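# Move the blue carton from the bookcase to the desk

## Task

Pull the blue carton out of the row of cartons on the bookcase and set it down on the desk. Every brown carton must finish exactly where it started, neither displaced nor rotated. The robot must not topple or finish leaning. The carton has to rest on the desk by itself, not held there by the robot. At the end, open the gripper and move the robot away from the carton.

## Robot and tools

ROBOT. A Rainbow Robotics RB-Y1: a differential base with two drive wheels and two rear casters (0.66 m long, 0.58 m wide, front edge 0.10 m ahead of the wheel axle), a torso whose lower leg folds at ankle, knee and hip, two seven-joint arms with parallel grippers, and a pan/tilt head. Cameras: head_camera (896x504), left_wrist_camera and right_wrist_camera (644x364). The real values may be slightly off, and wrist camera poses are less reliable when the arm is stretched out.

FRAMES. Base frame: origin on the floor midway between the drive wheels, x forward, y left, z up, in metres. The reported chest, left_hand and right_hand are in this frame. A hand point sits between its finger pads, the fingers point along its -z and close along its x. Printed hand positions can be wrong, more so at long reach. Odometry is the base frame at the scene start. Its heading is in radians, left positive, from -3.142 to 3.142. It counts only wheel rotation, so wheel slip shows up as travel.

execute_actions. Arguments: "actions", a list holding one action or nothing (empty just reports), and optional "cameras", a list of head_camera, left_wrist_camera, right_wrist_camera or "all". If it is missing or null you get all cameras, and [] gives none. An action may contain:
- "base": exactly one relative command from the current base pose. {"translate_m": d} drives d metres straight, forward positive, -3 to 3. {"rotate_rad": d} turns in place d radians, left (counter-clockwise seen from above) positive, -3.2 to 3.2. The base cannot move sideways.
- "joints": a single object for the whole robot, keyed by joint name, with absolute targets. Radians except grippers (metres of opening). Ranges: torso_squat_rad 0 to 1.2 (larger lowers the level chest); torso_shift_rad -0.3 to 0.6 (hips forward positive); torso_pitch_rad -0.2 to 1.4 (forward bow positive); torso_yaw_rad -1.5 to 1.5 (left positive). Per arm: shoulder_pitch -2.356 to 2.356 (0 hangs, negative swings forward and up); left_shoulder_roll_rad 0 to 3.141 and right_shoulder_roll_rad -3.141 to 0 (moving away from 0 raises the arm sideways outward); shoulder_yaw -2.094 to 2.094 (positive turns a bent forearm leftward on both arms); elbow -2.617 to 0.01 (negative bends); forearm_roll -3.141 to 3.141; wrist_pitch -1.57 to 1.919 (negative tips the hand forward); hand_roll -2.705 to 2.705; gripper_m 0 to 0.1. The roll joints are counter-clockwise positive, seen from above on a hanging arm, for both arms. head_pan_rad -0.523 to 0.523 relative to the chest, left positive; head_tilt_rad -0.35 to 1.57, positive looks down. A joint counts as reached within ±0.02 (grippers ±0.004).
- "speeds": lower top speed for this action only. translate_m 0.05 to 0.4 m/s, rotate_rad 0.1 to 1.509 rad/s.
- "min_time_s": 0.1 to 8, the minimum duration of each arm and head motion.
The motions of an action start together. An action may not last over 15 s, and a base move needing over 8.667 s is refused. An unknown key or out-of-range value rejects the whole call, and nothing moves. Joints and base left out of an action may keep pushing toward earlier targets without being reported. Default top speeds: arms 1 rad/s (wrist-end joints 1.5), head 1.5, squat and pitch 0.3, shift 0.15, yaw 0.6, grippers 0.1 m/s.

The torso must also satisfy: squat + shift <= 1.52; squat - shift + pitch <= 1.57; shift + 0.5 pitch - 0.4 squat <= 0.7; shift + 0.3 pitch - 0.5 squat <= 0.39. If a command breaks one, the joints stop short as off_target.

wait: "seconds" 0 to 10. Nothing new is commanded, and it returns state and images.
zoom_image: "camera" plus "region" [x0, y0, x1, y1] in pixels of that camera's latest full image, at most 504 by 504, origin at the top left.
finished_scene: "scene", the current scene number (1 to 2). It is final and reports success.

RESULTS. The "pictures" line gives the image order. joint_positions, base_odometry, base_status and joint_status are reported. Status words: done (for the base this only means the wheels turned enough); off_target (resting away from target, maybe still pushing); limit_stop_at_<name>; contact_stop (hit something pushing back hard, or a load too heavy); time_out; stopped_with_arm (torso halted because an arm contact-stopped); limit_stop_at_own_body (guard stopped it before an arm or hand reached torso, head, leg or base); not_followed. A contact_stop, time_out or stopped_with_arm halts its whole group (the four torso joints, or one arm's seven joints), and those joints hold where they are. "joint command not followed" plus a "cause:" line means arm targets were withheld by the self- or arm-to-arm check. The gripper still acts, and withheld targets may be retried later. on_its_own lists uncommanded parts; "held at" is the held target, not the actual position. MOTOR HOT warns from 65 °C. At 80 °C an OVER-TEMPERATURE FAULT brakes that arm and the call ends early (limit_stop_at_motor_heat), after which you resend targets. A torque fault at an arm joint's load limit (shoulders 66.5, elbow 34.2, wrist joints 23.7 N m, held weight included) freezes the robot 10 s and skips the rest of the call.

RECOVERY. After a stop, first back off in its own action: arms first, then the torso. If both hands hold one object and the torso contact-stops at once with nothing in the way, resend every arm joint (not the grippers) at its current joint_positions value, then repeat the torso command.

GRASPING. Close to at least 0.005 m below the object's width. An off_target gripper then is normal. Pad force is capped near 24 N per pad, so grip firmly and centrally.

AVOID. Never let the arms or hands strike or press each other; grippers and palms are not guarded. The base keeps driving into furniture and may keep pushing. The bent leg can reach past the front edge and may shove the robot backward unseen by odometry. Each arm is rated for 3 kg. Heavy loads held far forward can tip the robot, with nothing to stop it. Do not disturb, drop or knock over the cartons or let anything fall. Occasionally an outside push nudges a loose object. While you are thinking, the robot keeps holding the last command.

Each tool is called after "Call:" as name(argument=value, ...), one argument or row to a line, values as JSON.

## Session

Call:
execute_actions(
  actions=[],
)

Scene clock: 0.00 s.
base_odometry: x=+0.000 y=+0.000 heading=+0.000 (m, m, rad; odometry frame)
base_status: not commanded
joint_positions: torso_squat_rad=+0.350 torso_shift_rad=-0.001 torso_pitch_rad=+0.000 torso_yaw_rad=+0.000 left_shoulder_pitch_rad=-0.041 left_shoulder_roll_rad=+0.011 left_shoulder_yaw_rad=+0.017 left_elbow_rad=-0.133 left_forearm_roll_rad=-0.027 left_wrist_pitch_rad=+0.045 left_hand_roll_rad=-0.012 left_gripper_m=+0.099 right_shoulder_pitch_rad=-0.004 right_shoulder_roll_rad=+0.003 right_shoulder_yaw_rad=-0.031 right_elbow_rad=-0.305 right_forearm_roll_rad=+0.012 right_wrist_pitch_rad=-0.017 right_hand_roll_rad=+0.000 right_gripper_m=+0.099 head_pan_rad=+0.000 head_tilt_rad=+0.399
joint_status: not commanded
chest: x=-0.2287 y=-0.0005 z=+1.2474 quat_wxyz=(+1.000, +0.000, +0.000, +0.000) (m; base frame)
left_hand: x=-0.1444 y=+0.2281 z=+0.5667 quat_wxyz=(+0.998, +0.007, -0.064, -0.018) (m; base frame)
right_hand: x=-0.0741 y=-0.2226 z=+0.5799 quat_wxyz=(+0.987, -0.002, -0.163, -0.009) (m; base frame)
pictures: head_camera, left_wrist_camera, right_wrist_camera
camera_calibration (this result's frames):
head_camera: T_world_to_cam=[[-0.036258, -0.998996, -0.0263073, 0.0312797], [-0.415721, 0.0390166, -0.908655, 1.28913], [0.908769, -0.0220095, -0.416718, 0.744501], [0, 0, 0, 1]] pos_world=[-0.139526, -0.00266319, 1.48245]
left_wrist_camera: T_world_to_cam=[[0.986353, -0.0694127, 0.149299, 0.0755194], [-0.144678, -0.798244, 0.584701, -0.139542], [0.0785915, -0.598321, -0.797393, 0.688529], [0, 0, 0, 1]] pos_world=[-0.14879, 0.305816, 0.619343]
right_wrist_camera: T_world_to_cam=[[-0.951885, 0.0163347, -0.306021, 0.108932], [-0.172259, 0.797375, 0.578377, -0.136534], [0.253461, 0.603263, -0.756195, 0.678855], [0, 0, 0, 1]] pos_world=[-0.0918921, -0.302438, 0.62565]
Images, in order (width x height): head_camera 896x504, left_wrist_camera 644x364, right_wrist_camera 644x364.

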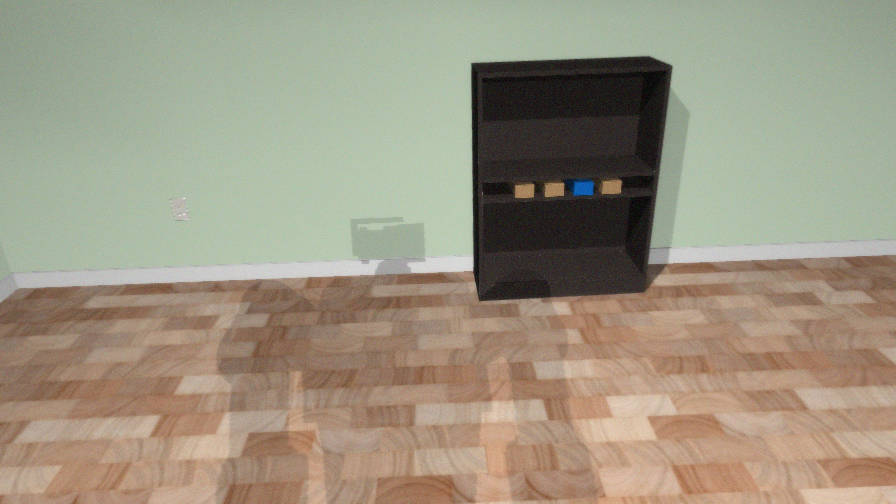

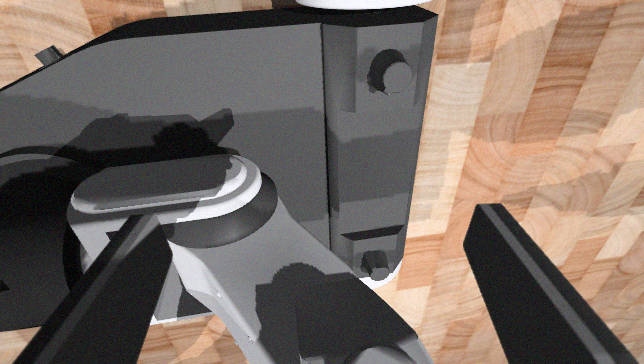

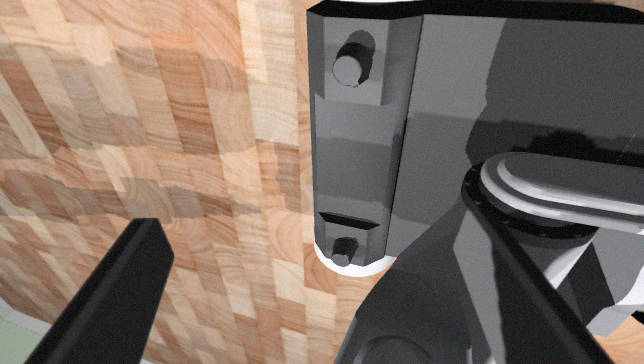

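Call:
zoom_image(
  camera="head_camera",
  region=[450, 50, 700, 310],
)

Region (450, 50, 700, 310) of head_camera's 896x504 image, scaled by 1.938, with more detail than that image has; it fills the left 485 columns of this view, and the rest is white.

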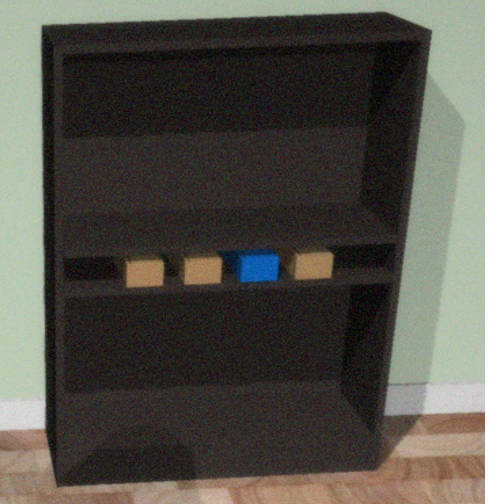

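Call:
execute_actions(
  actions=[
    {"base": {"rotate_rad": -0.281}, "joints": {"left_shoulder_pitch_rad": 0.5, "left_elbow_rad": -1.3, "left_shoulder_roll_rad": 0.1, "right_shoulder_pitch_rad": -0.55, "right_shoulder_roll_rad": -0.109, "right_shoulder_yaw_rad": 0, "right_elbow_rad": -1.018, "right_forearm_roll_rad": 0.015, "right_wrist_pitch_rad": 0.647, "right_hand_roll_rad": 1.369, "right_gripper_m": 0.1}},
  ],
  cameras=[],
)

Call:
execute_actions(
  actions=[
    {"base": {"translate_m": 1.77}, "joints": {"torso_squat_rad": 1.13, "head_pan_rad": 0.2, "head_tilt_rad": 0.5}},
  ],
  cameras=["head_camera"],
)

Scene clock: 121.80 s.
base_odometry: x=+0.000 y=+0.000 heading=-0.280 (m, m, rad; odometry frame)
base_status: done
joint_positions: torso_squat_rad=+0.350 torso_shift_rad=-0.001 torso_pitch_rad=-0.001 torso_yaw_rad=+0.000 left_shoulder_pitch_rad=+0.500 left_shoulder_roll_rad=+0.100 left_shoulder_yaw_rad=+0.017 left_elbow_rad=-1.300 left_forearm_roll_rad=-0.027 left_wrist_pitch_rad=+0.045 left_hand_roll_rad=-0.012 left_gripper_m=+0.099 right_shoulder_pitch_rad=-0.550 right_shoulder_roll_rad=-0.109 right_shoulder_yaw_rad=+0.000 right_elbow_rad=-1.018 right_forearm_roll_rad=+0.015 right_wrist_pitch_rad=+0.647 right_hand_roll_rad=+1.369 right_gripper_m=+0.099 head_pan_rad=+0.000 head_tilt_rad=+0.399
joint_status: all done
chest: x=-0.2288 y=-0.0004 z=+1.2474 quat_wxyz=(+1.000, +0.000, +0.000, +0.000) (m; base frame)
left_hand: x=-0.0078 y=+0.3345 z=+0.7147 quat_wxyz=(+0.922, +0.096, -0.375, +0.018) (m; base frame)
right_hand: x=+0.3722 y=-0.2049 z=+0.9236 quat_wxyz=(+0.637, -0.308, -0.308, +0.636) (m; base frame)
pictures: none
No camera images: the call's "cameras" was empty. Leave "cameras" out to get every camera's image.

Scene clock: 127.70 s.
base_odometry: x=+1.701 y=-0.490 heading=-0.281 (m, m, rad; odometry frame)
base_status: done
joint_positions: torso_squat_rad=+1.130 torso_shift_rad=-0.001 torso_pitch_rad=+0.000 torso_yaw_rad=+0.000 left_shoulder_pitch_rad=+0.500 left_shoulder_roll_rad=+0.100 left_shoulder_yaw_rad=+0.017 left_elbow_rad=-1.300 left_forearm_roll_rad=-0.027 left_wrist_pitch_rad=+0.045 left_hand_roll_rad=-0.012 left_gripper_m=+0.099 right_shoulder_pitch_rad=-0.550 right_shoulder_roll_rad=-0.109 right_shoulder_yaw_rad=+0.000 right_elbow_rad=-1.018 right_forearm_roll_rad=+0.015 right_wrist_pitch_rad=+0.647 right_hand_roll_rad=+1.369 right_gripper_m=+0.099 head_pan_rad=+0.200 head_tilt_rad=+0.500
joint_status: all done
chest: x=-0.2284 y=-0.0002 z=+0.8886 quat_wxyz=(+1.000, +0.000, +0.000, +0.000) (m; base frame)
left_hand: x=-0.0075 y=+0.3347 z=+0.3559 quat_wxyz=(+0.922, +0.096, -0.375, +0.018) (m; base frame)
right_hand: x=+0.3725 y=-0.2048 z=+0.5646 quat_wxyz=(+0.637, -0.308, -0.308, +0.636) (m; base frame)
pictures: head_camera
camera_calibration (this result's frames):
head_camera: T_world_to_cam=[[0.160731, -0.986744, -0.022408, 0.0585622], [-0.50259, -0.0622852, -0.862278, 0.894781], [0.849452, 0.149857, -0.505939, 0.679604], [0, 0, 0, 1]] pos_world=[-0.136996, 0.0116745, 1.1167]
Images, in order (width x height): head_camera 896x504.

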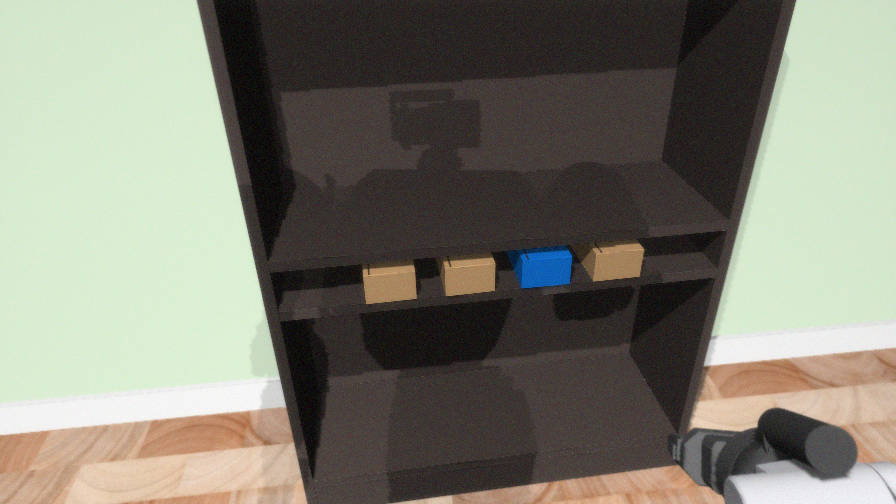

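Call:
zoom_image(
  camera="head_camera",
  region=[340, 220, 740, 330],
)

Region (340, 220, 740, 330) of head_camera's 896x504 image, scaled by 1.260, with more detail than that image has; it fills the top 139 rows of this view, and the rest is white.

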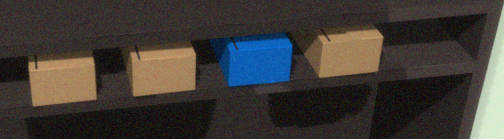

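Call:
execute_actions(
  actions=[
    {"base": {"rotate_rad": 0.29}, "joints": {"head_pan_rad": -0.1, "head_tilt_rad": 0.75}},
  ],
  cameras=[],
)

Call:
execute_actions(
  actions=[
    {"base": {"translate_m": 0.27}},
  ],
  cameras=["head_camera", "right_wrist_camera"],
)

Scene clock: 159.77 s.
base_odometry: x=+1.700 y=-0.490 heading=+0.009 (m, m, rad; odometry frame)
base_status: done
joint_positions: torso_squat_rad=+1.130 torso_shift_rad=-0.001 torso_pitch_rad=+0.000 torso_yaw_rad=+0.000 left_shoulder_pitch_rad=+0.500 left_shoulder_roll_rad=+0.100 left_shoulder_yaw_rad=+0.017 left_elbow_rad=-1.300 left_forearm_roll_rad=-0.027 left_wrist_pitch_rad=+0.045 left_hand_roll_rad=-0.012 left_gripper_m=+0.099 right_shoulder_pitch_rad=-0.550 right_shoulder_roll_rad=-0.109 right_shoulder_yaw_rad=+0.000 right_elbow_rad=-1.018 right_forearm_roll_rad=+0.015 right_wrist_pitch_rad=+0.647 right_hand_roll_rad=+1.369 right_gripper_m=+0.099 head_pan_rad=-0.100 head_tilt_rad=+0.750
joint_status: all done
chest: x=-0.2284 y=-0.0003 z=+0.8886 quat_wxyz=(+1.000, +0.000, +0.000, +0.000) (m; base frame)
left_hand: x=-0.0075 y=+0.3347 z=+0.3559 quat_wxyz=(+0.922, +0.096, -0.375, +0.018) (m; base frame)
right_hand: x=+0.3725 y=-0.2048 z=+0.5646 quat_wxyz=(+0.637, -0.308, -0.308, +0.636) (m; base frame)
pictures: none
No camera images: the call's "cameras" was empty. Leave "cameras" out to get every camera's image.

Scene clock: 161.87 s.
base_odometry: x=+1.971 y=-0.488 heading=+0.009 (m, m, rad; odometry frame)
base_status: done
joint_positions: torso_squat_rad=+1.130 torso_shift_rad=-0.001 torso_pitch_rad=+0.000 torso_yaw_rad=+0.000 left_shoulder_pitch_rad=+0.500 left_shoulder_roll_rad=+0.100 left_shoulder_yaw_rad=+0.017 left_elbow_rad=-1.300 left_forearm_roll_rad=-0.027 left_wrist_pitch_rad=+0.045 left_hand_roll_rad=-0.012 left_gripper_m=+0.099 right_shoulder_pitch_rad=-0.550 right_shoulder_roll_rad=-0.109 right_shoulder_yaw_rad=+0.000 right_elbow_rad=-1.018 right_forearm_roll_rad=+0.015 right_wrist_pitch_rad=+0.647 right_hand_roll_rad=+1.369 right_gripper_m=+0.099 head_pan_rad=-0.100 head_tilt_rad=+0.750
joint_status: not commanded
chest: x=-0.2284 y=-0.0003 z=+0.8886 quat_wxyz=(+1.000, +0.000, +0.000, +0.000) (m; base frame)
left_hand: x=-0.0075 y=+0.3347 z=+0.3559 quat_wxyz=(+0.922, +0.096, -0.375, +0.018) (m; base frame)
right_hand: x=+0.3725 y=-0.2048 z=+0.5646 quat_wxyz=(+0.637, -0.308, -0.308, +0.636) (m; base frame)
pictures: head_camera, right_wrist_camera
camera_calibration (this result's frames):
head_camera: T_world_to_cam=[[-0.14227, -0.989749, -0.0124762, -0.0148577], [-0.695245, 0.108893, -0.710477, 0.689799], [0.704552, -0.0924057, -0.70361, 0.864803], [0, 0, 0, 1]] pos_world=[-0.131834, -0.0099069, 1.09839]
right_wrist_camera: T_world_to_cam=[[-0.0124666, -0.999881, 0.00914088, -0.206919], [-0.969527, 0.00985031, -0.244786, 0.535501], [0.244667, -0.011914, -0.969534, 0.541084], [0, 0, 0, 1]] pos_world=[0.384218, -0.205723, 0.657574]
Images, in order (width x height): head_camera 896x504, right_wrist_camera 644x364.

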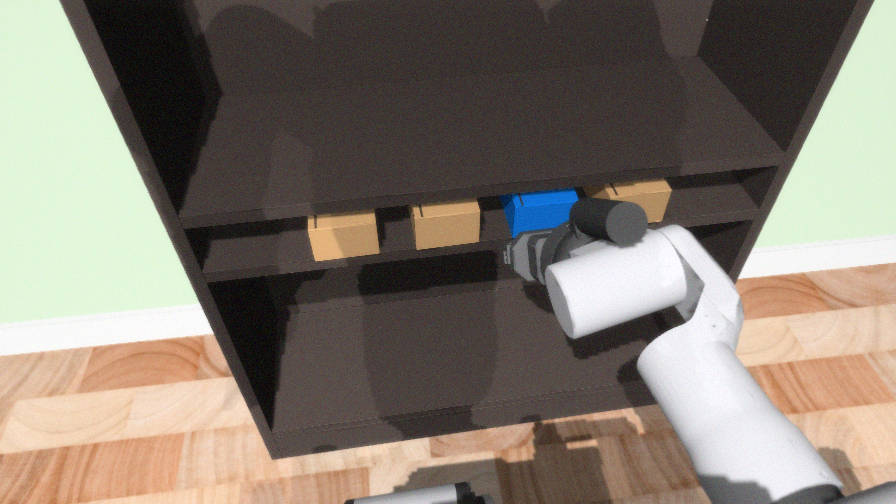

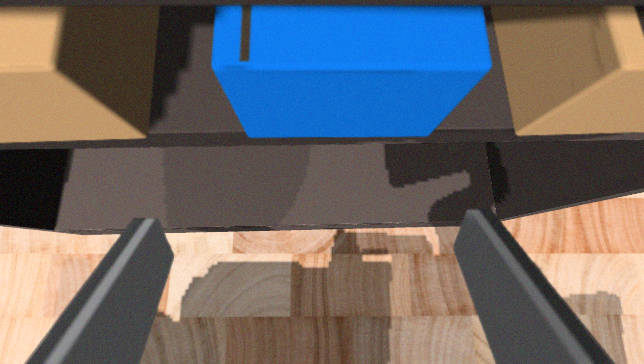

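Call:
execute_actions(
  actions=[
    {"base": {"translate_m": 0.02}, "speeds": {"translate_m": 0.06}, "joints": {"torso_squat_rad": 1.148, "right_shoulder_roll_rad": -0.136, "right_forearm_roll_rad": -0.0265, "right_hand_roll_rad": 1.393}},
  ],
  cameras=["right_wrist_camera"],
)

Scene clock: 186.97 s.
base_odometry: x=+1.991 y=-0.488 heading=+0.009 (m, m, rad; odometry frame)
base_status: done
joint_positions: torso_squat_rad=+1.148 torso_shift_rad=-0.001 torso_pitch_rad=+0.000 torso_yaw_rad=+0.000 left_shoulder_pitch_rad=+0.500 left_shoulder_roll_rad=+0.100 left_shoulder_yaw_rad=+0.017 left_elbow_rad=-1.300 left_forearm_roll_rad=-0.027 left_wrist_pitch_rad=+0.045 left_hand_roll_rad=-0.012 left_gripper_m=+0.099 right_shoulder_pitch_rad=-0.550 right_shoulder_roll_rad=-0.136 right_shoulder_yaw_rad=+0.000 right_elbow_rad=-1.018 right_forearm_roll_rad=-0.026 right_wrist_pitch_rad=+0.647 right_hand_roll_rad=+1.393 right_gripper_m=+0.099 head_pan_rad=-0.100 head_tilt_rad=+0.750
joint_status: all done
chest: x=-0.2284 y=-0.0002 z=+0.8772 quat_wxyz=(+1.000, +0.000, +0.000, +0.000) (m; base frame)
left_hand: x=-0.0075 y=+0.3348 z=+0.3444 quat_wxyz=(+0.922, +0.096, -0.375, +0.018) (m; base frame)
right_hand: x=+0.3739 y=-0.2164 z=+0.5549 quat_wxyz=(+0.637, -0.308, -0.308, +0.636) (m; base frame)
pictures: right_wrist_camera
camera_calibration (this result's frames):
right_wrist_camera: T_world_to_cam=[[-0.0120925, -0.999877, 0.00998672, -0.219054], [-0.969506, 0.00927924, -0.244891, 0.534541], [0.244768, -0.0126435, -0.969499, 0.531052], [0, 0, 0, 1]] pos_world=[0.385607, -0.217273, 0.647947]
Images, in order (width x height): right_wrist_camera 644x364.

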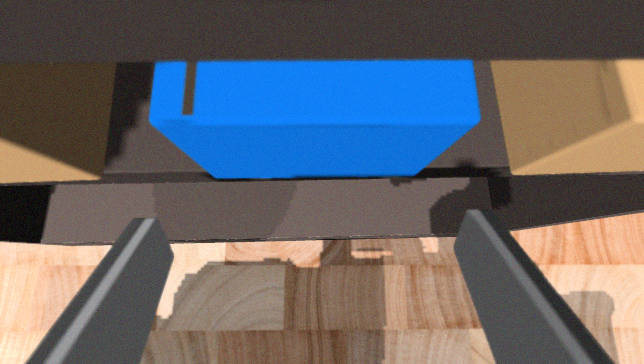

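Call:
execute_actions(
  actions=[
    {"base": {"translate_m": 0.058}, "speeds": {"translate_m": 0.07}},
  ],
  cameras=["head_camera"],
)

Call:
execute_actions(
  actions=[
    {"joints": {"right_gripper_m": 0.06}},
  ],
  cameras=[],
)

Call:
execute_actions(
  actions=[
    {"base": {"translate_m": -0.12}, "speeds": {"translate_m": 0.1}},
  ],
  cameras=["head_camera", "right_wrist_camera"],
)

Scene clock: 200.17 s.
base_odometry: x=+2.049 y=-0.487 heading=+0.010 (m, m, rad; odometry frame)
base_status: done
joint_positions: torso_squat_rad=+1.148 torso_shift_rad=-0.001 torso_pitch_rad=+0.000 torso_yaw_rad=+0.000 left_shoulder_pitch_rad=+0.500 left_shoulder_roll_rad=+0.100 left_shoulder_yaw_rad=+0.017 left_elbow_rad=-1.300 left_forearm_roll_rad=-0.027 left_wrist_pitch_rad=+0.045 left_hand_roll_rad=-0.012 left_gripper_m=+0.099 right_shoulder_pitch_rad=-0.550 right_shoulder_roll_rad=-0.136 right_shoulder_yaw_rad=+0.000 right_elbow_rad=-1.018 right_forearm_roll_rad=-0.026 right_wrist_pitch_rad=+0.647 right_hand_roll_rad=+1.393 right_gripper_m=+0.099 head_pan_rad=-0.100 head_tilt_rad=+0.750
joint_status: not commanded
chest: x=-0.2284 y=-0.0002 z=+0.8772 quat_wxyz=(+1.000, +0.000, +0.000, +0.000) (m; base frame)
left_hand: x=-0.0075 y=+0.3348 z=+0.3444 quat_wxyz=(+0.922, +0.096, -0.375, +0.018) (m; base frame)
right_hand: x=+0.3739 y=-0.2164 z=+0.5549 quat_wxyz=(+0.637, -0.308, -0.308, +0.636) (m; base frame)
pictures: head_camera
camera_calibration (this result's frames):
head_camera: T_world_to_cam=[[-0.142281, -0.989747, -0.0124872, -0.0149911], [-0.695232, 0.108907, -0.710487, 0.68168], [0.704562, -0.0924075, -0.7036, 0.856743], [0, 0, 0, 1]] pos_world=[-0.131836, -0.00990769, 1.08694]
Images, in order (width x height): head_camera 896x504.

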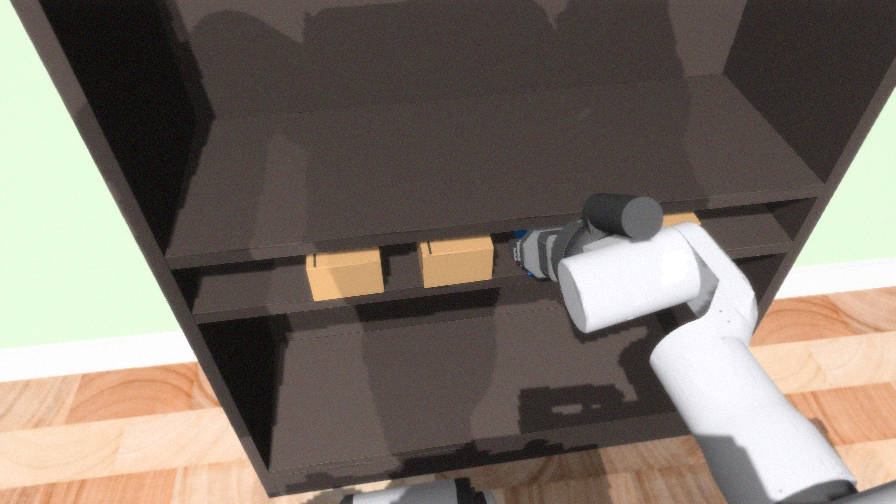

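Scene clock: 201.03 s.
base_odometry: x=+2.049 y=-0.487 heading=+0.010 (m, m, rad; odometry frame)
base_status: not commanded
joint_positions: torso_squat_rad=+1.148 torso_shift_rad=-0.001 torso_pitch_rad=+0.000 torso_yaw_rad=+0.000 left_shoulder_pitch_rad=+0.500 left_shoulder_roll_rad=+0.100 left_shoulder_yaw_rad=+0.017 left_elbow_rad=-1.300 left_forearm_roll_rad=-0.027 left_wrist_pitch_rad=+0.045 left_hand_roll_rad=-0.012 left_gripper_m=+0.099 right_shoulder_pitch_rad=-0.550 right_shoulder_roll_rad=-0.136 right_shoulder_yaw_rad=+0.000 right_elbow_rad=-1.018 right_forearm_roll_rad=-0.026 right_wrist_pitch_rad=+0.647 right_hand_roll_rad=+1.393 right_gripper_m=+0.084 head_pan_rad=-0.100 head_tilt_rad=+0.750
joint_status: right_gripper_m off_target (ended at +0.084, target +0.060)
chest: x=-0.2284 y=-0.0002 z=+0.8772 quat_wxyz=(+1.000, +0.000, +0.000, +0.000) (m; base frame)
left_hand: x=-0.0075 y=+0.3348 z=+0.3444 quat_wxyz=(+0.922, +0.096, -0.375, +0.018) (m; base frame)
right_hand: x=+0.3739 y=-0.2164 z=+0.5549 quat_wxyz=(+0.637, -0.308, -0.308, +0.636) (m; base frame)
pictures: none
No camera images: the call's "cameras" was empty. Leave "cameras" out to get every camera's image.

Scene clock: 203.00 s.
base_odometry: x=+1.929 y=-0.488 heading=+0.009 (m, m, rad; odometry frame)
base_status: done
joint_positions: torso_squat_rad=+1.148 torso_shift_rad=-0.001 torso_pitch_rad=-0.001 torso_yaw_rad=+0.000 left_shoulder_pitch_rad=+0.500 left_shoulder_roll_rad=+0.100 left_shoulder_yaw_rad=+0.017 left_elbow_rad=-1.300 left_forearm_roll_rad=-0.027 left_wrist_pitch_rad=+0.045 left_hand_roll_rad=-0.012 left_gripper_m=+0.099 right_shoulder_pitch_rad=-0.550 right_shoulder_roll_rad=-0.136 right_shoulder_yaw_rad=+0.000 right_elbow_rad=-1.018 right_forearm_roll_rad=-0.026 right_wrist_pitch_rad=+0.647 right_hand_roll_rad=+1.393 right_gripper_m=+0.084 head_pan_rad=-0.100 head_tilt_rad=+0.750
joint_status: not commanded
chest: x=-0.2284 y=-0.0002 z=+0.8771 quat_wxyz=(+1.000, +0.000, +0.000, +0.000) (m; base frame)
left_hand: x=-0.0075 y=+0.3348 z=+0.3444 quat_wxyz=(+0.922, +0.096, -0.375, +0.018) (m; base frame)
right_hand: x=+0.3738 y=-0.2164 z=+0.5550 quat_wxyz=(+0.637, -0.308, -0.308, +0.636) (m; base frame)
pictures: head_camera, right_wrist_camera
camera_calibration (this result's frames):
head_camera: T_world_to_cam=[[-0.14228, -0.989747, -0.012506, -0.0149829], [-0.695136, 0.108907, -0.71058, 0.681732], [0.704657, -0.0924081, -0.703505, 0.856714], [0, 0, 0, 1]] pos_world=[-0.131925, -0.00990746, 1.08694]
right_wrist_camera: T_world_to_cam=[[-0.0121109, -0.999877, 0.00998474, -0.219058], [-0.96948, 0.00929627, -0.244993, 0.534563], [0.24487, -0.0126471, -0.969474, 0.531056], [0, 0, 0, 1]] pos_world=[0.385556, -0.217284, 0.647996]
Images, in order (width x height): head_camera 896x504, right_wrist_camera 644x364.

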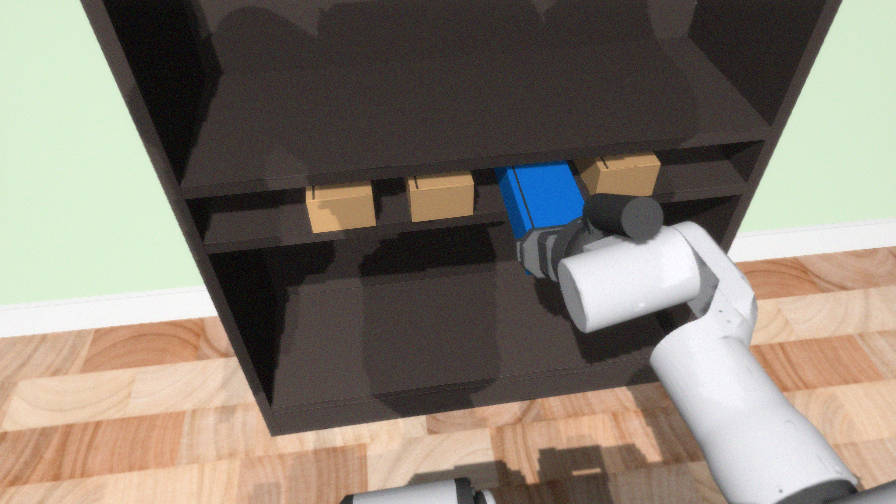

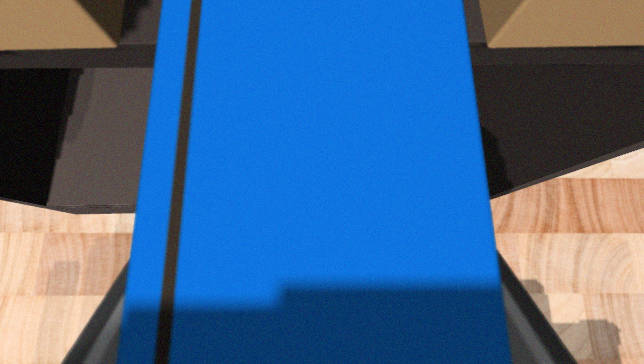

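Call:
execute_actions(
  actions=[
    {"base": {"translate_m": -0.01}, "speeds": {"translate_m": 0.05}},
  ],
  cameras=[],
)

Call:
execute_actions(
  actions=[
    {"joints": {"right_gripper_m": 0.1}},
  ],
  cameras=["right_wrist_camera"],
)

Call:
execute_actions(
  actions=[
    {"joints": {"torso_squat_rad": 1.057, "right_forearm_roll_rad": -0.091, "right_wrist_pitch_rad": 0.944, "right_hand_roll_rad": 1.4385}, "min_time_s": 1.1},
  ],
  cameras=["head_camera", "right_wrist_camera"],
)

Scene clock: 228.43 s.
base_odometry: x=+1.919 y=-0.488 heading=+0.007 (m, m, rad; odometry frame)
base_status: done
joint_positions: torso_squat_rad=+1.148 torso_shift_rad=-0.001 torso_pitch_rad=-0.001 torso_yaw_rad=+0.000 left_shoulder_pitch_rad=+0.500 left_shoulder_roll_rad=+0.100 left_shoulder_yaw_rad=+0.017 left_elbow_rad=-1.300 left_forearm_roll_rad=-0.027 left_wrist_pitch_rad=+0.045 left_hand_roll_rad=-0.012 left_gripper_m=+0.099 right_shoulder_pitch_rad=-0.550 right_shoulder_roll_rad=-0.136 right_shoulder_yaw_rad=+0.000 right_elbow_rad=-1.018 right_forearm_roll_rad=-0.026 right_wrist_pitch_rad=+0.647 right_hand_roll_rad=+1.393 right_gripper_m=+0.084 head_pan_rad=-0.100 head_tilt_rad=+0.750
joint_status: not commanded
chest: x=-0.2284 y=-0.0003 z=+0.8771 quat_wxyz=(+1.000, +0.000, +0.000, +0.000) (m; base frame)
left_hand: x=-0.0075 y=+0.3348 z=+0.3445 quat_wxyz=(+0.922, +0.096, -0.375, +0.018) (m; base frame)
right_hand: x=+0.3738 y=-0.2164 z=+0.5550 quat_wxyz=(+0.637, -0.308, -0.308, +0.636) (m; base frame)
pictures: none
No camera images: the call's "cameras" was empty. Leave "cameras" out to get every camera's image.

Scene clock: 229.30 s.
base_odometry: x=+1.919 y=-0.488 heading=+0.007 (m, m, rad; odometry frame)
base_status: not commanded
joint_positions: torso_squat_rad=+1.148 torso_shift_rad=-0.001 torso_pitch_rad=-0.001 torso_yaw_rad=+0.000 left_shoulder_pitch_rad=+0.500 left_shoulder_roll_rad=+0.100 left_shoulder_yaw_rad=+0.017 left_elbow_rad=-1.300 left_forearm_roll_rad=-0.027 left_wrist_pitch_rad=+0.045 left_hand_roll_rad=-0.012 left_gripper_m=+0.099 right_shoulder_pitch_rad=-0.550 right_shoulder_roll_rad=-0.136 right_shoulder_yaw_rad=+0.000 right_elbow_rad=-1.018 right_forearm_roll_rad=-0.026 right_wrist_pitch_rad=+0.647 right_hand_roll_rad=+1.393 right_gripper_m=+0.099 head_pan_rad=-0.100 head_tilt_rad=+0.750
joint_status: all done
chest: x=-0.2284 y=-0.0003 z=+0.8771 quat_wxyz=(+1.000, +0.000, +0.000, +0.000) (m; base frame)
left_hand: x=-0.0075 y=+0.3348 z=+0.3445 quat_wxyz=(+0.922, +0.096, -0.375, +0.018) (m; base frame)
right_hand: x=+0.3738 y=-0.2164 z=+0.5550 quat_wxyz=(+0.637, -0.308, -0.308, +0.636) (m; base frame)
pictures: right_wrist_camera
camera_calibration (this result's frames):
right_wrist_camera: T_world_to_cam=[[-0.0121103, -0.999877, 0.00998669, -0.21906], [-0.969489, 0.00929559, -0.244959, 0.534544], [0.244836, -0.0126485, -0.969482, 0.531057], [0, 0, 0, 1]] pos_world=[0.38556, -0.217285, 0.647979]
Images, in order (width x height): right_wrist_camera 644x364.

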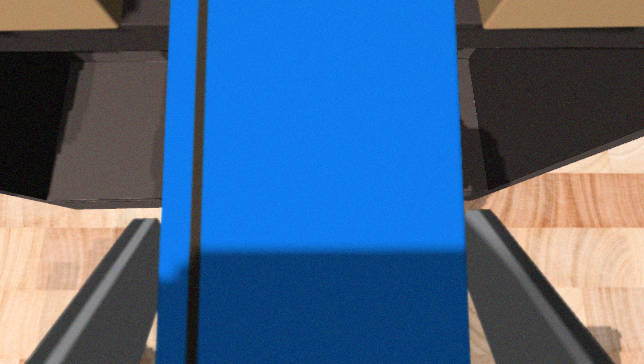

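Scene clock: 230.70 s.
base_odometry: x=+1.919 y=-0.488 heading=+0.007 (m, m, rad; odometry frame)
base_status: not commanded
joint_positions: torso_squat_rad=+1.057 torso_shift_rad=-0.001 torso_pitch_rad=+0.000 torso_yaw_rad=+0.000 left_shoulder_pitch_rad=+0.500 left_shoulder_roll_rad=+0.100 left_shoulder_yaw_rad=+0.017 left_elbow_rad=-1.300 left_forearm_roll_rad=-0.027 left_wrist_pitch_rad=+0.045 left_hand_roll_rad=-0.012 left_gripper_m=+0.099 right_shoulder_pitch_rad=-0.550 right_shoulder_roll_rad=-0.136 right_shoulder_yaw_rad=+0.000 right_elbow_rad=-1.018 right_forearm_roll_rad=-0.091 right_wrist_pitch_rad=+0.944 right_hand_roll_rad=+1.438 right_gripper_m=+0.099 head_pan_rad=-0.100 head_tilt_rad=+0.750
joint_status: all done
chest: x=-0.2284 y=-0.0003 z=+0.9340 quat_wxyz=(+1.000, +0.000, +0.000, +0.000) (m; base frame)
left_hand: x=-0.0076 y=+0.3347 z=+0.4013 quat_wxyz=(+0.922, +0.096, -0.375, +0.018) (m; base frame)
right_hand: x=+0.3234 y=-0.2165 z=+0.5646 quat_wxyz=(+0.676, -0.209, -0.209, +0.675) (m; base frame)
pictures: head_camera, right_wrist_camera
camera_calibration (this result's frames):
head_camera: T_world_to_cam=[[-0.142283, -0.989747, -0.0124773, -0.0143285], [-0.695298, 0.10891, -0.710422, 0.72197], [0.704497, -0.0924054, -0.703665, 0.896784], [0, 0, 0, 1]] pos_world=[-0.131836, -0.00994343, 1.14376]
right_wrist_camera: T_world_to_cam=[[-0.00875395, -0.999876, 0.0130851, -0.222641], [-0.998548, 0.00943631, 0.0530296, 0.329154], [-0.0531465, -0.0126019, -0.998507, 0.665547], [0, 0, 0, 1]] pos_world=[0.362099, -0.217332, 0.650012]
Images, in order (width x height): head_camera 896x504, right_wrist_camera 644x364.

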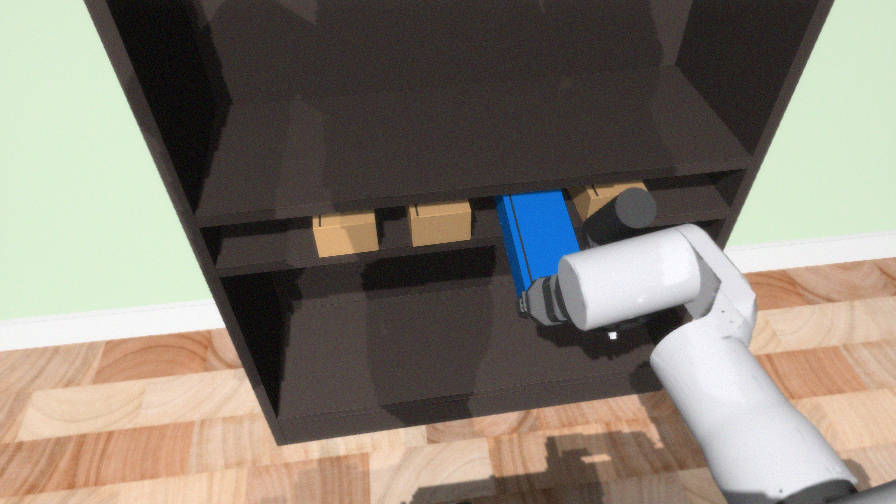

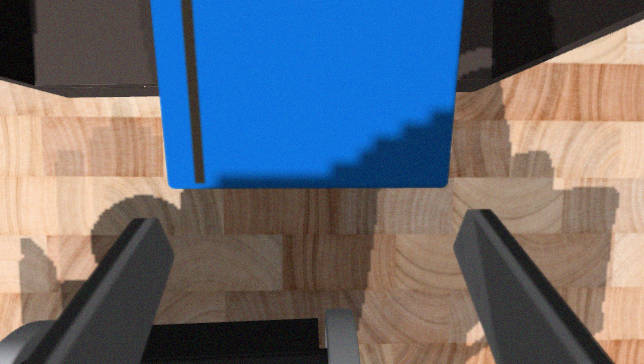

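Call:
execute_actions(
  actions=[
    {"base": {"translate_m": 0.164}, "speeds": {"translate_m": 0.12}, "joints": {"torso_squat_rad": 1.071}},
  ],
  cameras=["head_camera"],
)

Call:
execute_actions(
  actions=[
    {"joints": {"right_gripper_m": 0.06}},
  ],
  cameras=[],
)

Call:
execute_actions(
  actions=[
    {"base": {"translate_m": -0.08}, "speeds": {"translate_m": 0.1}},
  ],
  cameras=["head_camera", "right_wrist_camera"],
)

Scene clock: 247.27 s.
base_odometry: x=+2.083 y=-0.487 heading=+0.008 (m, m, rad; odometry frame)
base_status: done
joint_positions: torso_squat_rad=+1.071 torso_shift_rad=-0.001 torso_pitch_rad=+0.000 torso_yaw_rad=+0.000 left_shoulder_pitch_rad=+0.500 left_shoulder_roll_rad=+0.100 left_shoulder_yaw_rad=+0.017 left_elbow_rad=-1.300 left_forearm_roll_rad=-0.027 left_wrist_pitch_rad=+0.045 left_hand_roll_rad=-0.012 left_gripper_m=+0.099 right_shoulder_pitch_rad=-0.550 right_shoulder_roll_rad=-0.136 right_shoulder_yaw_rad=+0.000 right_elbow_rad=-1.018 right_forearm_roll_rad=-0.091 right_wrist_pitch_rad=+0.944 right_hand_roll_rad=+1.438 right_gripper_m=+0.099 head_pan_rad=-0.100 head_tilt_rad=+0.750
joint_status: all done
chest: x=-0.2285 y=-0.0003 z=+0.9254 quat_wxyz=(+1.000, +0.000, +0.000, +0.000) (m; base frame)
left_hand: x=-0.0075 y=+0.3347 z=+0.3927 quat_wxyz=(+0.922, +0.096, -0.375, +0.018) (m; base frame)
right_hand: x=+0.3234 y=-0.2165 z=+0.5561 quat_wxyz=(+0.676, -0.209, -0.209, +0.675) (m; base frame)
pictures: head_camera
camera_calibration (this result's frames):
head_camera: T_world_to_cam=[[-0.142281, -0.989747, -0.0124951, -0.0144195], [-0.695207, 0.108909, -0.710511, 0.715949], [0.704588, -0.0924053, -0.703575, 0.890718], [0, 0, 0, 1]] pos_world=[-0.131908, -0.00993778, 1.1352]
Images, in order (width x height): head_camera 896x504.

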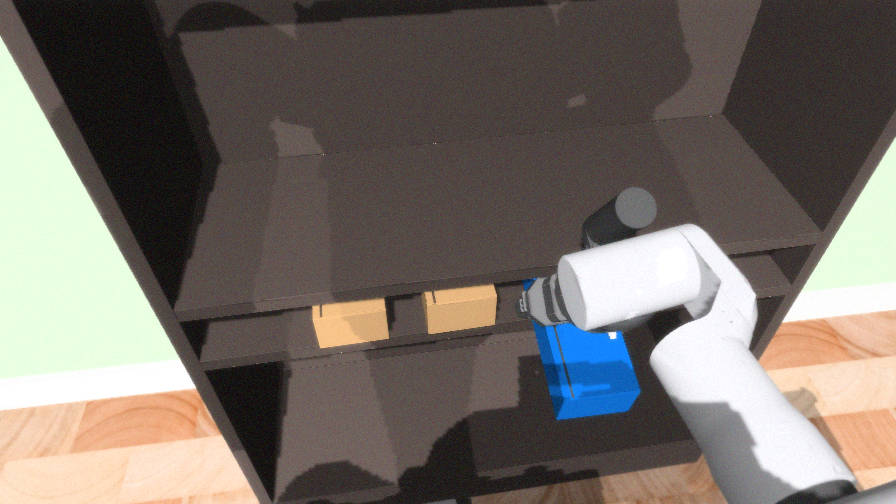

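Scene clock: 248.13 s.
base_odometry: x=+2.083 y=-0.487 heading=+0.008 (m, m, rad; odometry frame)
base_status: not commanded
joint_positions: torso_squat_rad=+1.071 torso_shift_rad=-0.001 torso_pitch_rad=+0.000 torso_yaw_rad=+0.000 left_shoulder_pitch_rad=+0.500 left_shoulder_roll_rad=+0.100 left_shoulder_yaw_rad=+0.017 left_elbow_rad=-1.300 left_forearm_roll_rad=-0.027 left_wrist_pitch_rad=+0.045 left_hand_roll_rad=-0.012 left_gripper_m=+0.099 right_shoulder_pitch_rad=-0.550 right_shoulder_roll_rad=-0.136 right_shoulder_yaw_rad=+0.000 right_elbow_rad=-1.018 right_forearm_roll_rad=-0.091 right_wrist_pitch_rad=+0.944 right_hand_roll_rad=+1.438 right_gripper_m=+0.084 head_pan_rad=-0.100 head_tilt_rad=+0.750
joint_status: right_gripper_m off_target (ended at +0.084, target +0.060)
chest: x=-0.2285 y=-0.0003 z=+0.9254 quat_wxyz=(+1.000, +0.000, +0.000, +0.000) (m; base frame)
left_hand: x=-0.0075 y=+0.3347 z=+0.3927 quat_wxyz=(+0.922, +0.096, -0.375, +0.018) (m; base frame)
right_hand: x=+0.3234 y=-0.2165 z=+0.5561 quat_wxyz=(+0.676, -0.209, -0.209, +0.675) (m; base frame)
pictures: none
No camera images: the call's "cameras" was empty. Leave "cameras" out to get every camera's image.

Scene clock: 249.80 s.
base_odometry: x=+2.003 y=-0.488 heading=+0.007 (m, m, rad; odometry frame)
base_status: done
joint_positions: torso_squat_rad=+1.071 torso_shift_rad=-0.001 torso_pitch_rad=-0.001 torso_yaw_rad=+0.000 left_shoulder_pitch_rad=+0.500 left_shoulder_roll_rad=+0.100 left_shoulder_yaw_rad=+0.017 left_elbow_rad=-1.300 left_forearm_roll_rad=-0.027 left_wrist_pitch_rad=+0.045 left_hand_roll_rad=-0.012 left_gripper_m=+0.099 right_shoulder_pitch_rad=-0.550 right_shoulder_roll_rad=-0.136 right_shoulder_yaw_rad=+0.000 right_elbow_rad=-1.018 right_forearm_roll_rad=-0.091 right_wrist_pitch_rad=+0.944 right_hand_roll_rad=+1.438 right_gripper_m=+0.084 head_pan_rad=-0.100 head_tilt_rad=+0.750
joint_status: not commanded
chest: x=-0.2285 y=-0.0003 z=+0.9254 quat_wxyz=(+1.000, +0.000, +0.000, +0.000) (m; base frame)
left_hand: x=-0.0076 y=+0.3347 z=+0.3927 quat_wxyz=(+0.922, +0.096, -0.375, +0.018) (m; base frame)
right_hand: x=+0.3233 y=-0.2165 z=+0.5561 quat_wxyz=(+0.676, -0.209, -0.209, +0.675) (m; base frame)
pictures: head_camera, right_wrist_camera
camera_calibration (this result's frames):
head_camera: T_world_to_cam=[[-0.14228, -0.989748, -0.0125036, -0.0144158], [-0.695166, 0.108909, -0.710552, 0.715969], [0.704628, -0.092405, -0.703534, 0.890703], [0, 0, 0, 1]] pos_world=[-0.131949, -0.009938, 1.13519]
right_wrist_camera: T_world_to_cam=[[-0.00881301, -0.999875, 0.0130935, -0.222543], [-0.998546, 0.00949627, 0.0530723, 0.329517], [-0.0531901, -0.0126067, -0.998505, 0.656996], [0, 0, 0, 1]] pos_world=[0.362022, -0.217362, 0.641439]
Images, in order (width x height): head_camera 896x504, right_wrist_camera 644x364.

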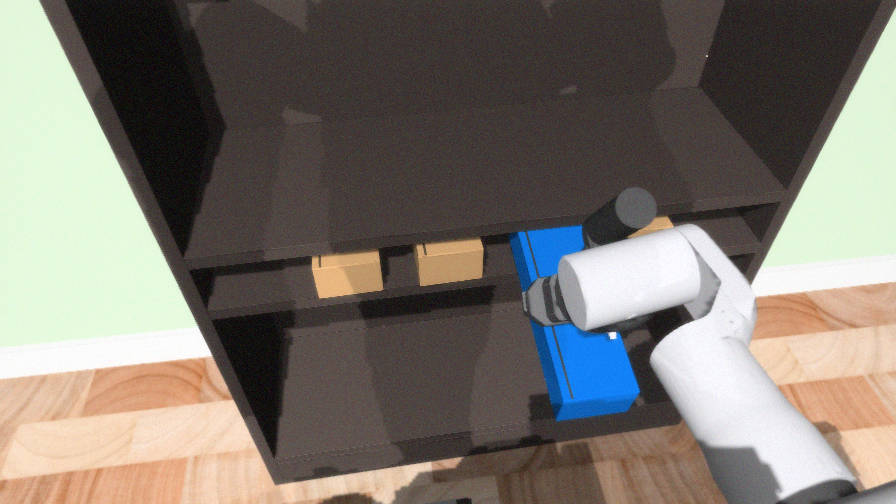

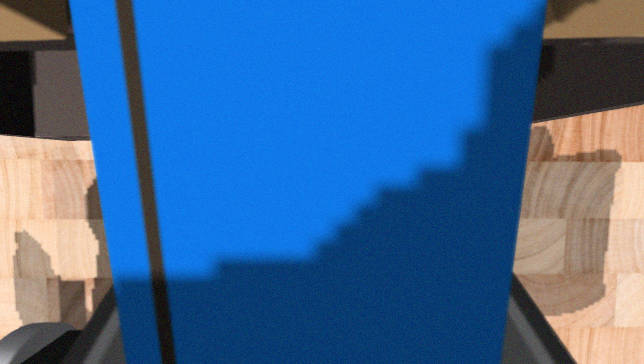

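Call:
execute_actions(
  actions=[
    {"base": {"translate_m": -0.1}, "speeds": {"translate_m": 0.15}},
  ],
  cameras=["right_wrist_camera"],
)

Call:
execute_actions(
  actions=[
    {"base": {"translate_m": -0.4}, "joints": {"torso_squat_rad": 0.55, "right_wrist_pitch_rad": 1.103, "right_forearm_roll_rad": -0.115, "right_hand_roll_rad": 1.451, "head_tilt_rad": 0.3, "head_pan_rad": 0.52}, "min_time_s": 1.5},
  ],
  cameras=["head_camera", "right_wrist_camera"],
)

Call:
execute_actions(
  actions=[
    {"joints": {"head_pan_rad": -0.52}},
  ],
  cameras=["head_camera"],
)

Scene clock: 282.83 s.
base_odometry: x=+1.903 y=-0.488 heading=+0.006 (m, m, rad; odometry frame)
base_status: done
joint_positions: torso_squat_rad=+1.071 torso_shift_rad=-0.001 torso_pitch_rad=-0.001 torso_yaw_rad=+0.000 left_shoulder_pitch_rad=+0.500 left_shoulder_roll_rad=+0.100 left_shoulder_yaw_rad=+0.017 left_elbow_rad=-1.300 left_forearm_roll_rad=-0.027 left_wrist_pitch_rad=+0.045 left_hand_roll_rad=-0.012 left_gripper_m=+0.099 right_shoulder_pitch_rad=-0.550 right_shoulder_roll_rad=-0.136 right_shoulder_yaw_rad=+0.000 right_elbow_rad=-1.018 right_forearm_roll_rad=-0.091 right_wrist_pitch_rad=+0.944 right_hand_roll_rad=+1.438 right_gripper_m=+0.084 head_pan_rad=-0.100 head_tilt_rad=+0.750
joint_status: not commanded
chest: x=-0.2285 y=-0.0003 z=+0.9254 quat_wxyz=(+1.000, +0.000, +0.000, +0.000) (m; base frame)
left_hand: x=-0.0076 y=+0.3347 z=+0.3927 quat_wxyz=(+0.922, +0.096, -0.375, +0.018) (m; base frame)
right_hand: x=+0.3233 y=-0.2165 z=+0.5561 quat_wxyz=(+0.676, -0.209, -0.209, +0.675) (m; base frame)
pictures: right_wrist_camera
camera_calibration (this result's frames):
right_wrist_camera: T_world_to_cam=[[-0.00881082, -0.999875, 0.0130935, -0.222543], [-0.998548, 0.00949352, 0.053027, 0.329541], [-0.0531447, -0.0126073, -0.998507, 0.657006], [0, 0, 0, 1]] pos_world=[0.362018, -0.217361, 0.641465]
Images, in order (width x height): right_wrist_camera 644x364.

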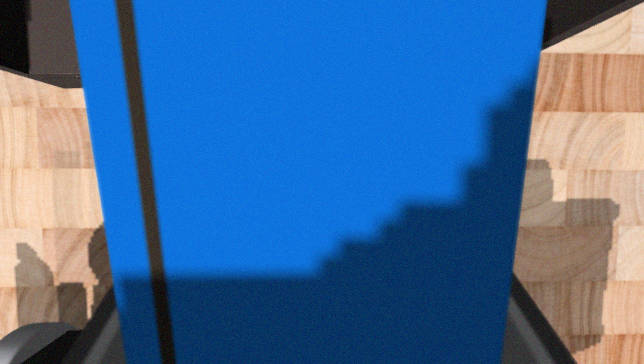

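Scene clock: 285.37 s.
base_odometry: x=+1.503 y=-0.491 heading=+0.007 (m, m, rad; odometry frame)
base_status: done
joint_positions: torso_squat_rad=+0.550 torso_shift_rad=-0.001 torso_pitch_rad=+0.000 torso_yaw_rad=+0.000 left_shoulder_pitch_rad=+0.500 left_shoulder_roll_rad=+0.100 left_shoulder_yaw_rad=+0.017 left_elbow_rad=-1.300 left_forearm_roll_rad=-0.027 left_wrist_pitch_rad=+0.045 left_hand_roll_rad=-0.012 left_gripper_m=+0.099 right_shoulder_pitch_rad=-0.550 right_shoulder_roll_rad=-0.136 right_shoulder_yaw_rad=+0.000 right_elbow_rad=-1.018 right_forearm_roll_rad=-0.115 right_wrist_pitch_rad=+1.103 right_hand_roll_rad=+1.451 right_gripper_m=+0.084 head_pan_rad=+0.520 head_tilt_rad=+0.300
joint_status: all done
chest: x=-0.2287 y=-0.0004 z=+1.1867 quat_wxyz=(+1.000, +0.000, +0.000, +0.000) (m; base frame)
left_hand: x=-0.0079 y=+0.3346 z=+0.6540 quat_wxyz=(+0.922, +0.096, -0.375, +0.018) (m; base frame)
right_hand: x=+0.2910 y=-0.2166 z=+0.7989 quat_wxyz=(+0.690, -0.154, -0.154, +0.690) (m; base frame)
pictures: head_camera, right_wrist_camera
camera_calibration (this result's frames):
head_camera: T_world_to_cam=[[0.467473, -0.883517, -0.0294346, 0.13829], [-0.300013, -0.127242, -0.945411, 1.3088], [0.831541, 0.450785, -0.324549, 0.575604], [0, 0, 0, 1]] pos_world=[-0.150628, 0.0292418, 1.42824]
right_wrist_camera: T_world_to_cam=[[-0.00642599, -0.999882, 0.0139338, -0.227432], [-0.977252, 0.00923318, 0.211878, 0.151255], [-0.211982, -0.0122554, -0.977197, 0.927063], [0, 0, 0, 1]] pos_world=[0.342873, -0.21744, 0.877045]
Images, in order (width x height): head_camera 896x504, right_wrist_camera 644x364.

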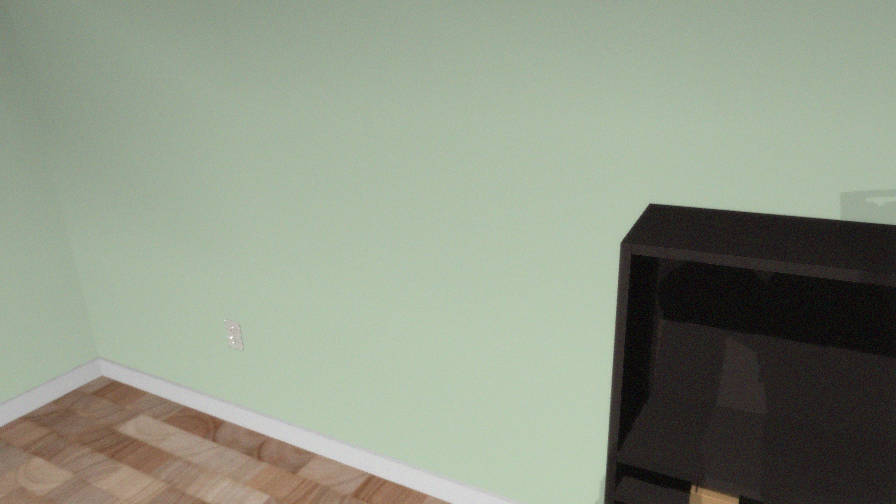

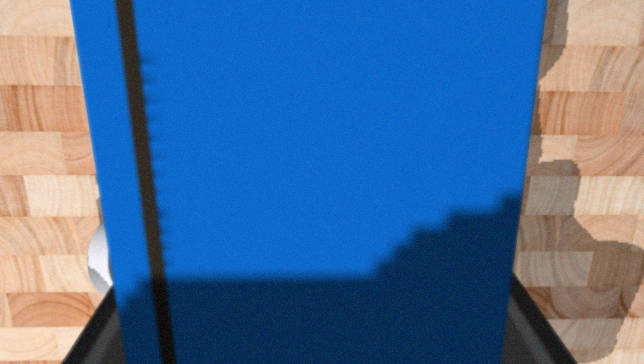

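Scene clock: 286.73 s.
base_odometry: x=+1.503 y=-0.491 heading=+0.007 (m, m, rad; odometry frame)
base_status: not commanded
joint_positions: torso_squat_rad=+0.550 torso_shift_rad=-0.001 torso_pitch_rad=+0.000 torso_yaw_rad=+0.000 left_shoulder_pitch_rad=+0.500 left_shoulder_roll_rad=+0.100 left_shoulder_yaw_rad=+0.017 left_elbow_rad=-1.300 left_forearm_roll_rad=-0.027 left_wrist_pitch_rad=+0.045 left_hand_roll_rad=-0.012 left_gripper_m=+0.099 right_shoulder_pitch_rad=-0.550 right_shoulder_roll_rad=-0.136 right_shoulder_yaw_rad=+0.000 right_elbow_rad=-1.018 right_forearm_roll_rad=-0.115 right_wrist_pitch_rad=+1.103 right_hand_roll_rad=+1.451 right_gripper_m=+0.084 head_pan_rad=-0.520 head_tilt_rad=+0.300
joint_status: all done
chest: x=-0.2287 y=-0.0004 z=+1.1867 quat_wxyz=(+1.000, +0.000, +0.000, +0.000) (m; base frame)
left_hand: x=-0.0079 y=+0.3346 z=+0.6540 quat_wxyz=(+0.922, +0.096, -0.375, +0.018) (m; base frame)
right_hand: x=+0.2910 y=-0.2166 z=+0.7989 quat_wxyz=(+0.690, -0.154, -0.154, +0.690) (m; base frame)
pictures: head_camera
camera_calibration (this result's frames):
head_camera: T_world_to_cam=[[-0.52522, -0.850441, -0.0298959, -0.0663338], [-0.261608, 0.194796, -0.945312, 1.31677], [0.809756, -0.488676, -0.324793, 0.570974], [0, 0, 0, 1]] pos_world=[-0.152713, -0.033893, 1.42822]
Images, in order (width x height): head_camera 896x504.

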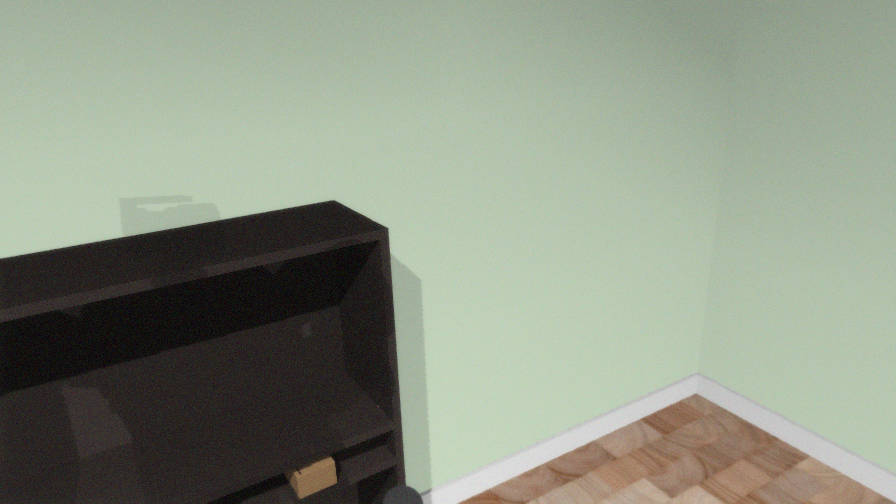

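Call:
execute_actions(
  actions=[
    {"base": {"rotate_rad": -3.0}, "joints": {"head_pan_rad": 0.0, "torso_squat_rad": 0.45}},
  ],
  cameras=["head_camera", "right_wrist_camera"],
)

Scene clock: 298.13 s.
base_odometry: x=+1.502 y=-0.491 heading=-2.993 (m, m, rad; odometry frame)
base_status: done
joint_positions: torso_squat_rad=+0.450 torso_shift_rad=-0.001 torso_pitch_rad=-0.001 torso_yaw_rad=+0.000 left_shoulder_pitch_rad=+0.500 left_shoulder_roll_rad=+0.100 left_shoulder_yaw_rad=+0.017 left_elbow_rad=-1.300 left_forearm_roll_rad=-0.027 left_wrist_pitch_rad=+0.045 left_hand_roll_rad=-0.012 left_gripper_m=+0.099 right_shoulder_pitch_rad=-0.550 right_shoulder_roll_rad=-0.136 right_shoulder_yaw_rad=+0.000 right_elbow_rad=-1.018 right_forearm_roll_rad=-0.115 right_wrist_pitch_rad=+1.103 right_hand_roll_rad=+1.451 right_gripper_m=+0.084 head_pan_rad=+0.000 head_tilt_rad=+0.300
joint_status: all done
chest: x=-0.2288 y=-0.0004 z=+1.2202 quat_wxyz=(+1.000, +0.000, +0.000, +0.000) (m; base frame)
left_hand: x=-0.0079 y=+0.3346 z=+0.6875 quat_wxyz=(+0.922, +0.096, -0.375, +0.018) (m; base frame)
right_hand: x=+0.2909 y=-0.2166 z=+0.8326 quat_wxyz=(+0.690, -0.154, -0.155, +0.690) (m; base frame)
pictures: head_camera, right_wrist_camera
camera_calibration (this result's frames):
head_camera: T_world_to_cam=[[-0.0333196, -0.999003, -0.0296966, 0.0360199], [-0.323513, 0.038894, -0.945424, 1.33571], [0.945637, -0.0218939, -0.324487, 0.609901], [0, 0, 0, 1]] pos_world=[-0.143423, -0.00261403, 1.46179]
right_wrist_camera: T_world_to_cam=[[-0.00642343, -0.999882, 0.0139453, -0.227926], [-0.977288, 0.00923105, 0.211715, 0.144226], [-0.211819, -0.0122686, -0.977232, 0.959897], [0, 0, 0, 1]] pos_world=[0.342811, -0.217454, 0.910686]
Images, in order (width x height): head_camera 896x504, right_wrist_camera 644x364.

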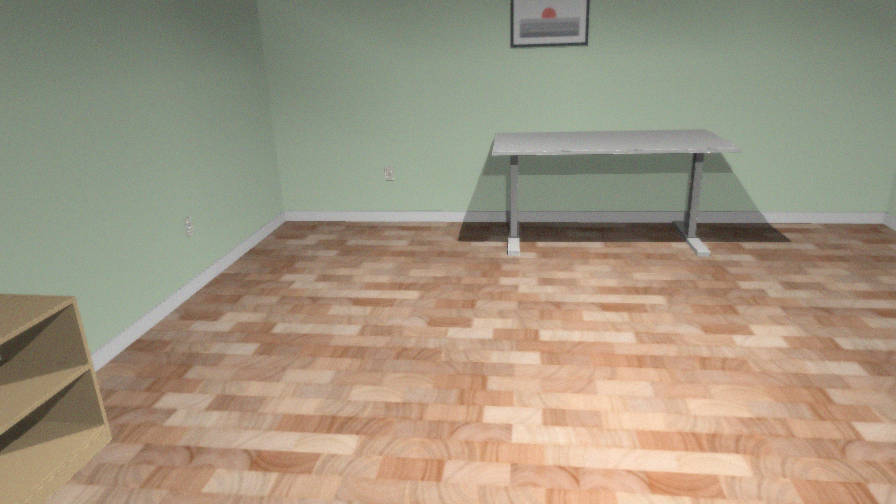

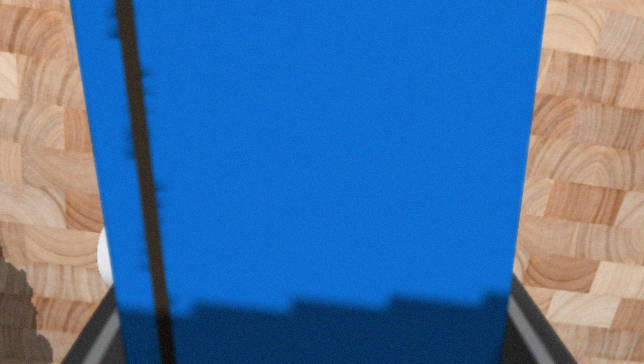

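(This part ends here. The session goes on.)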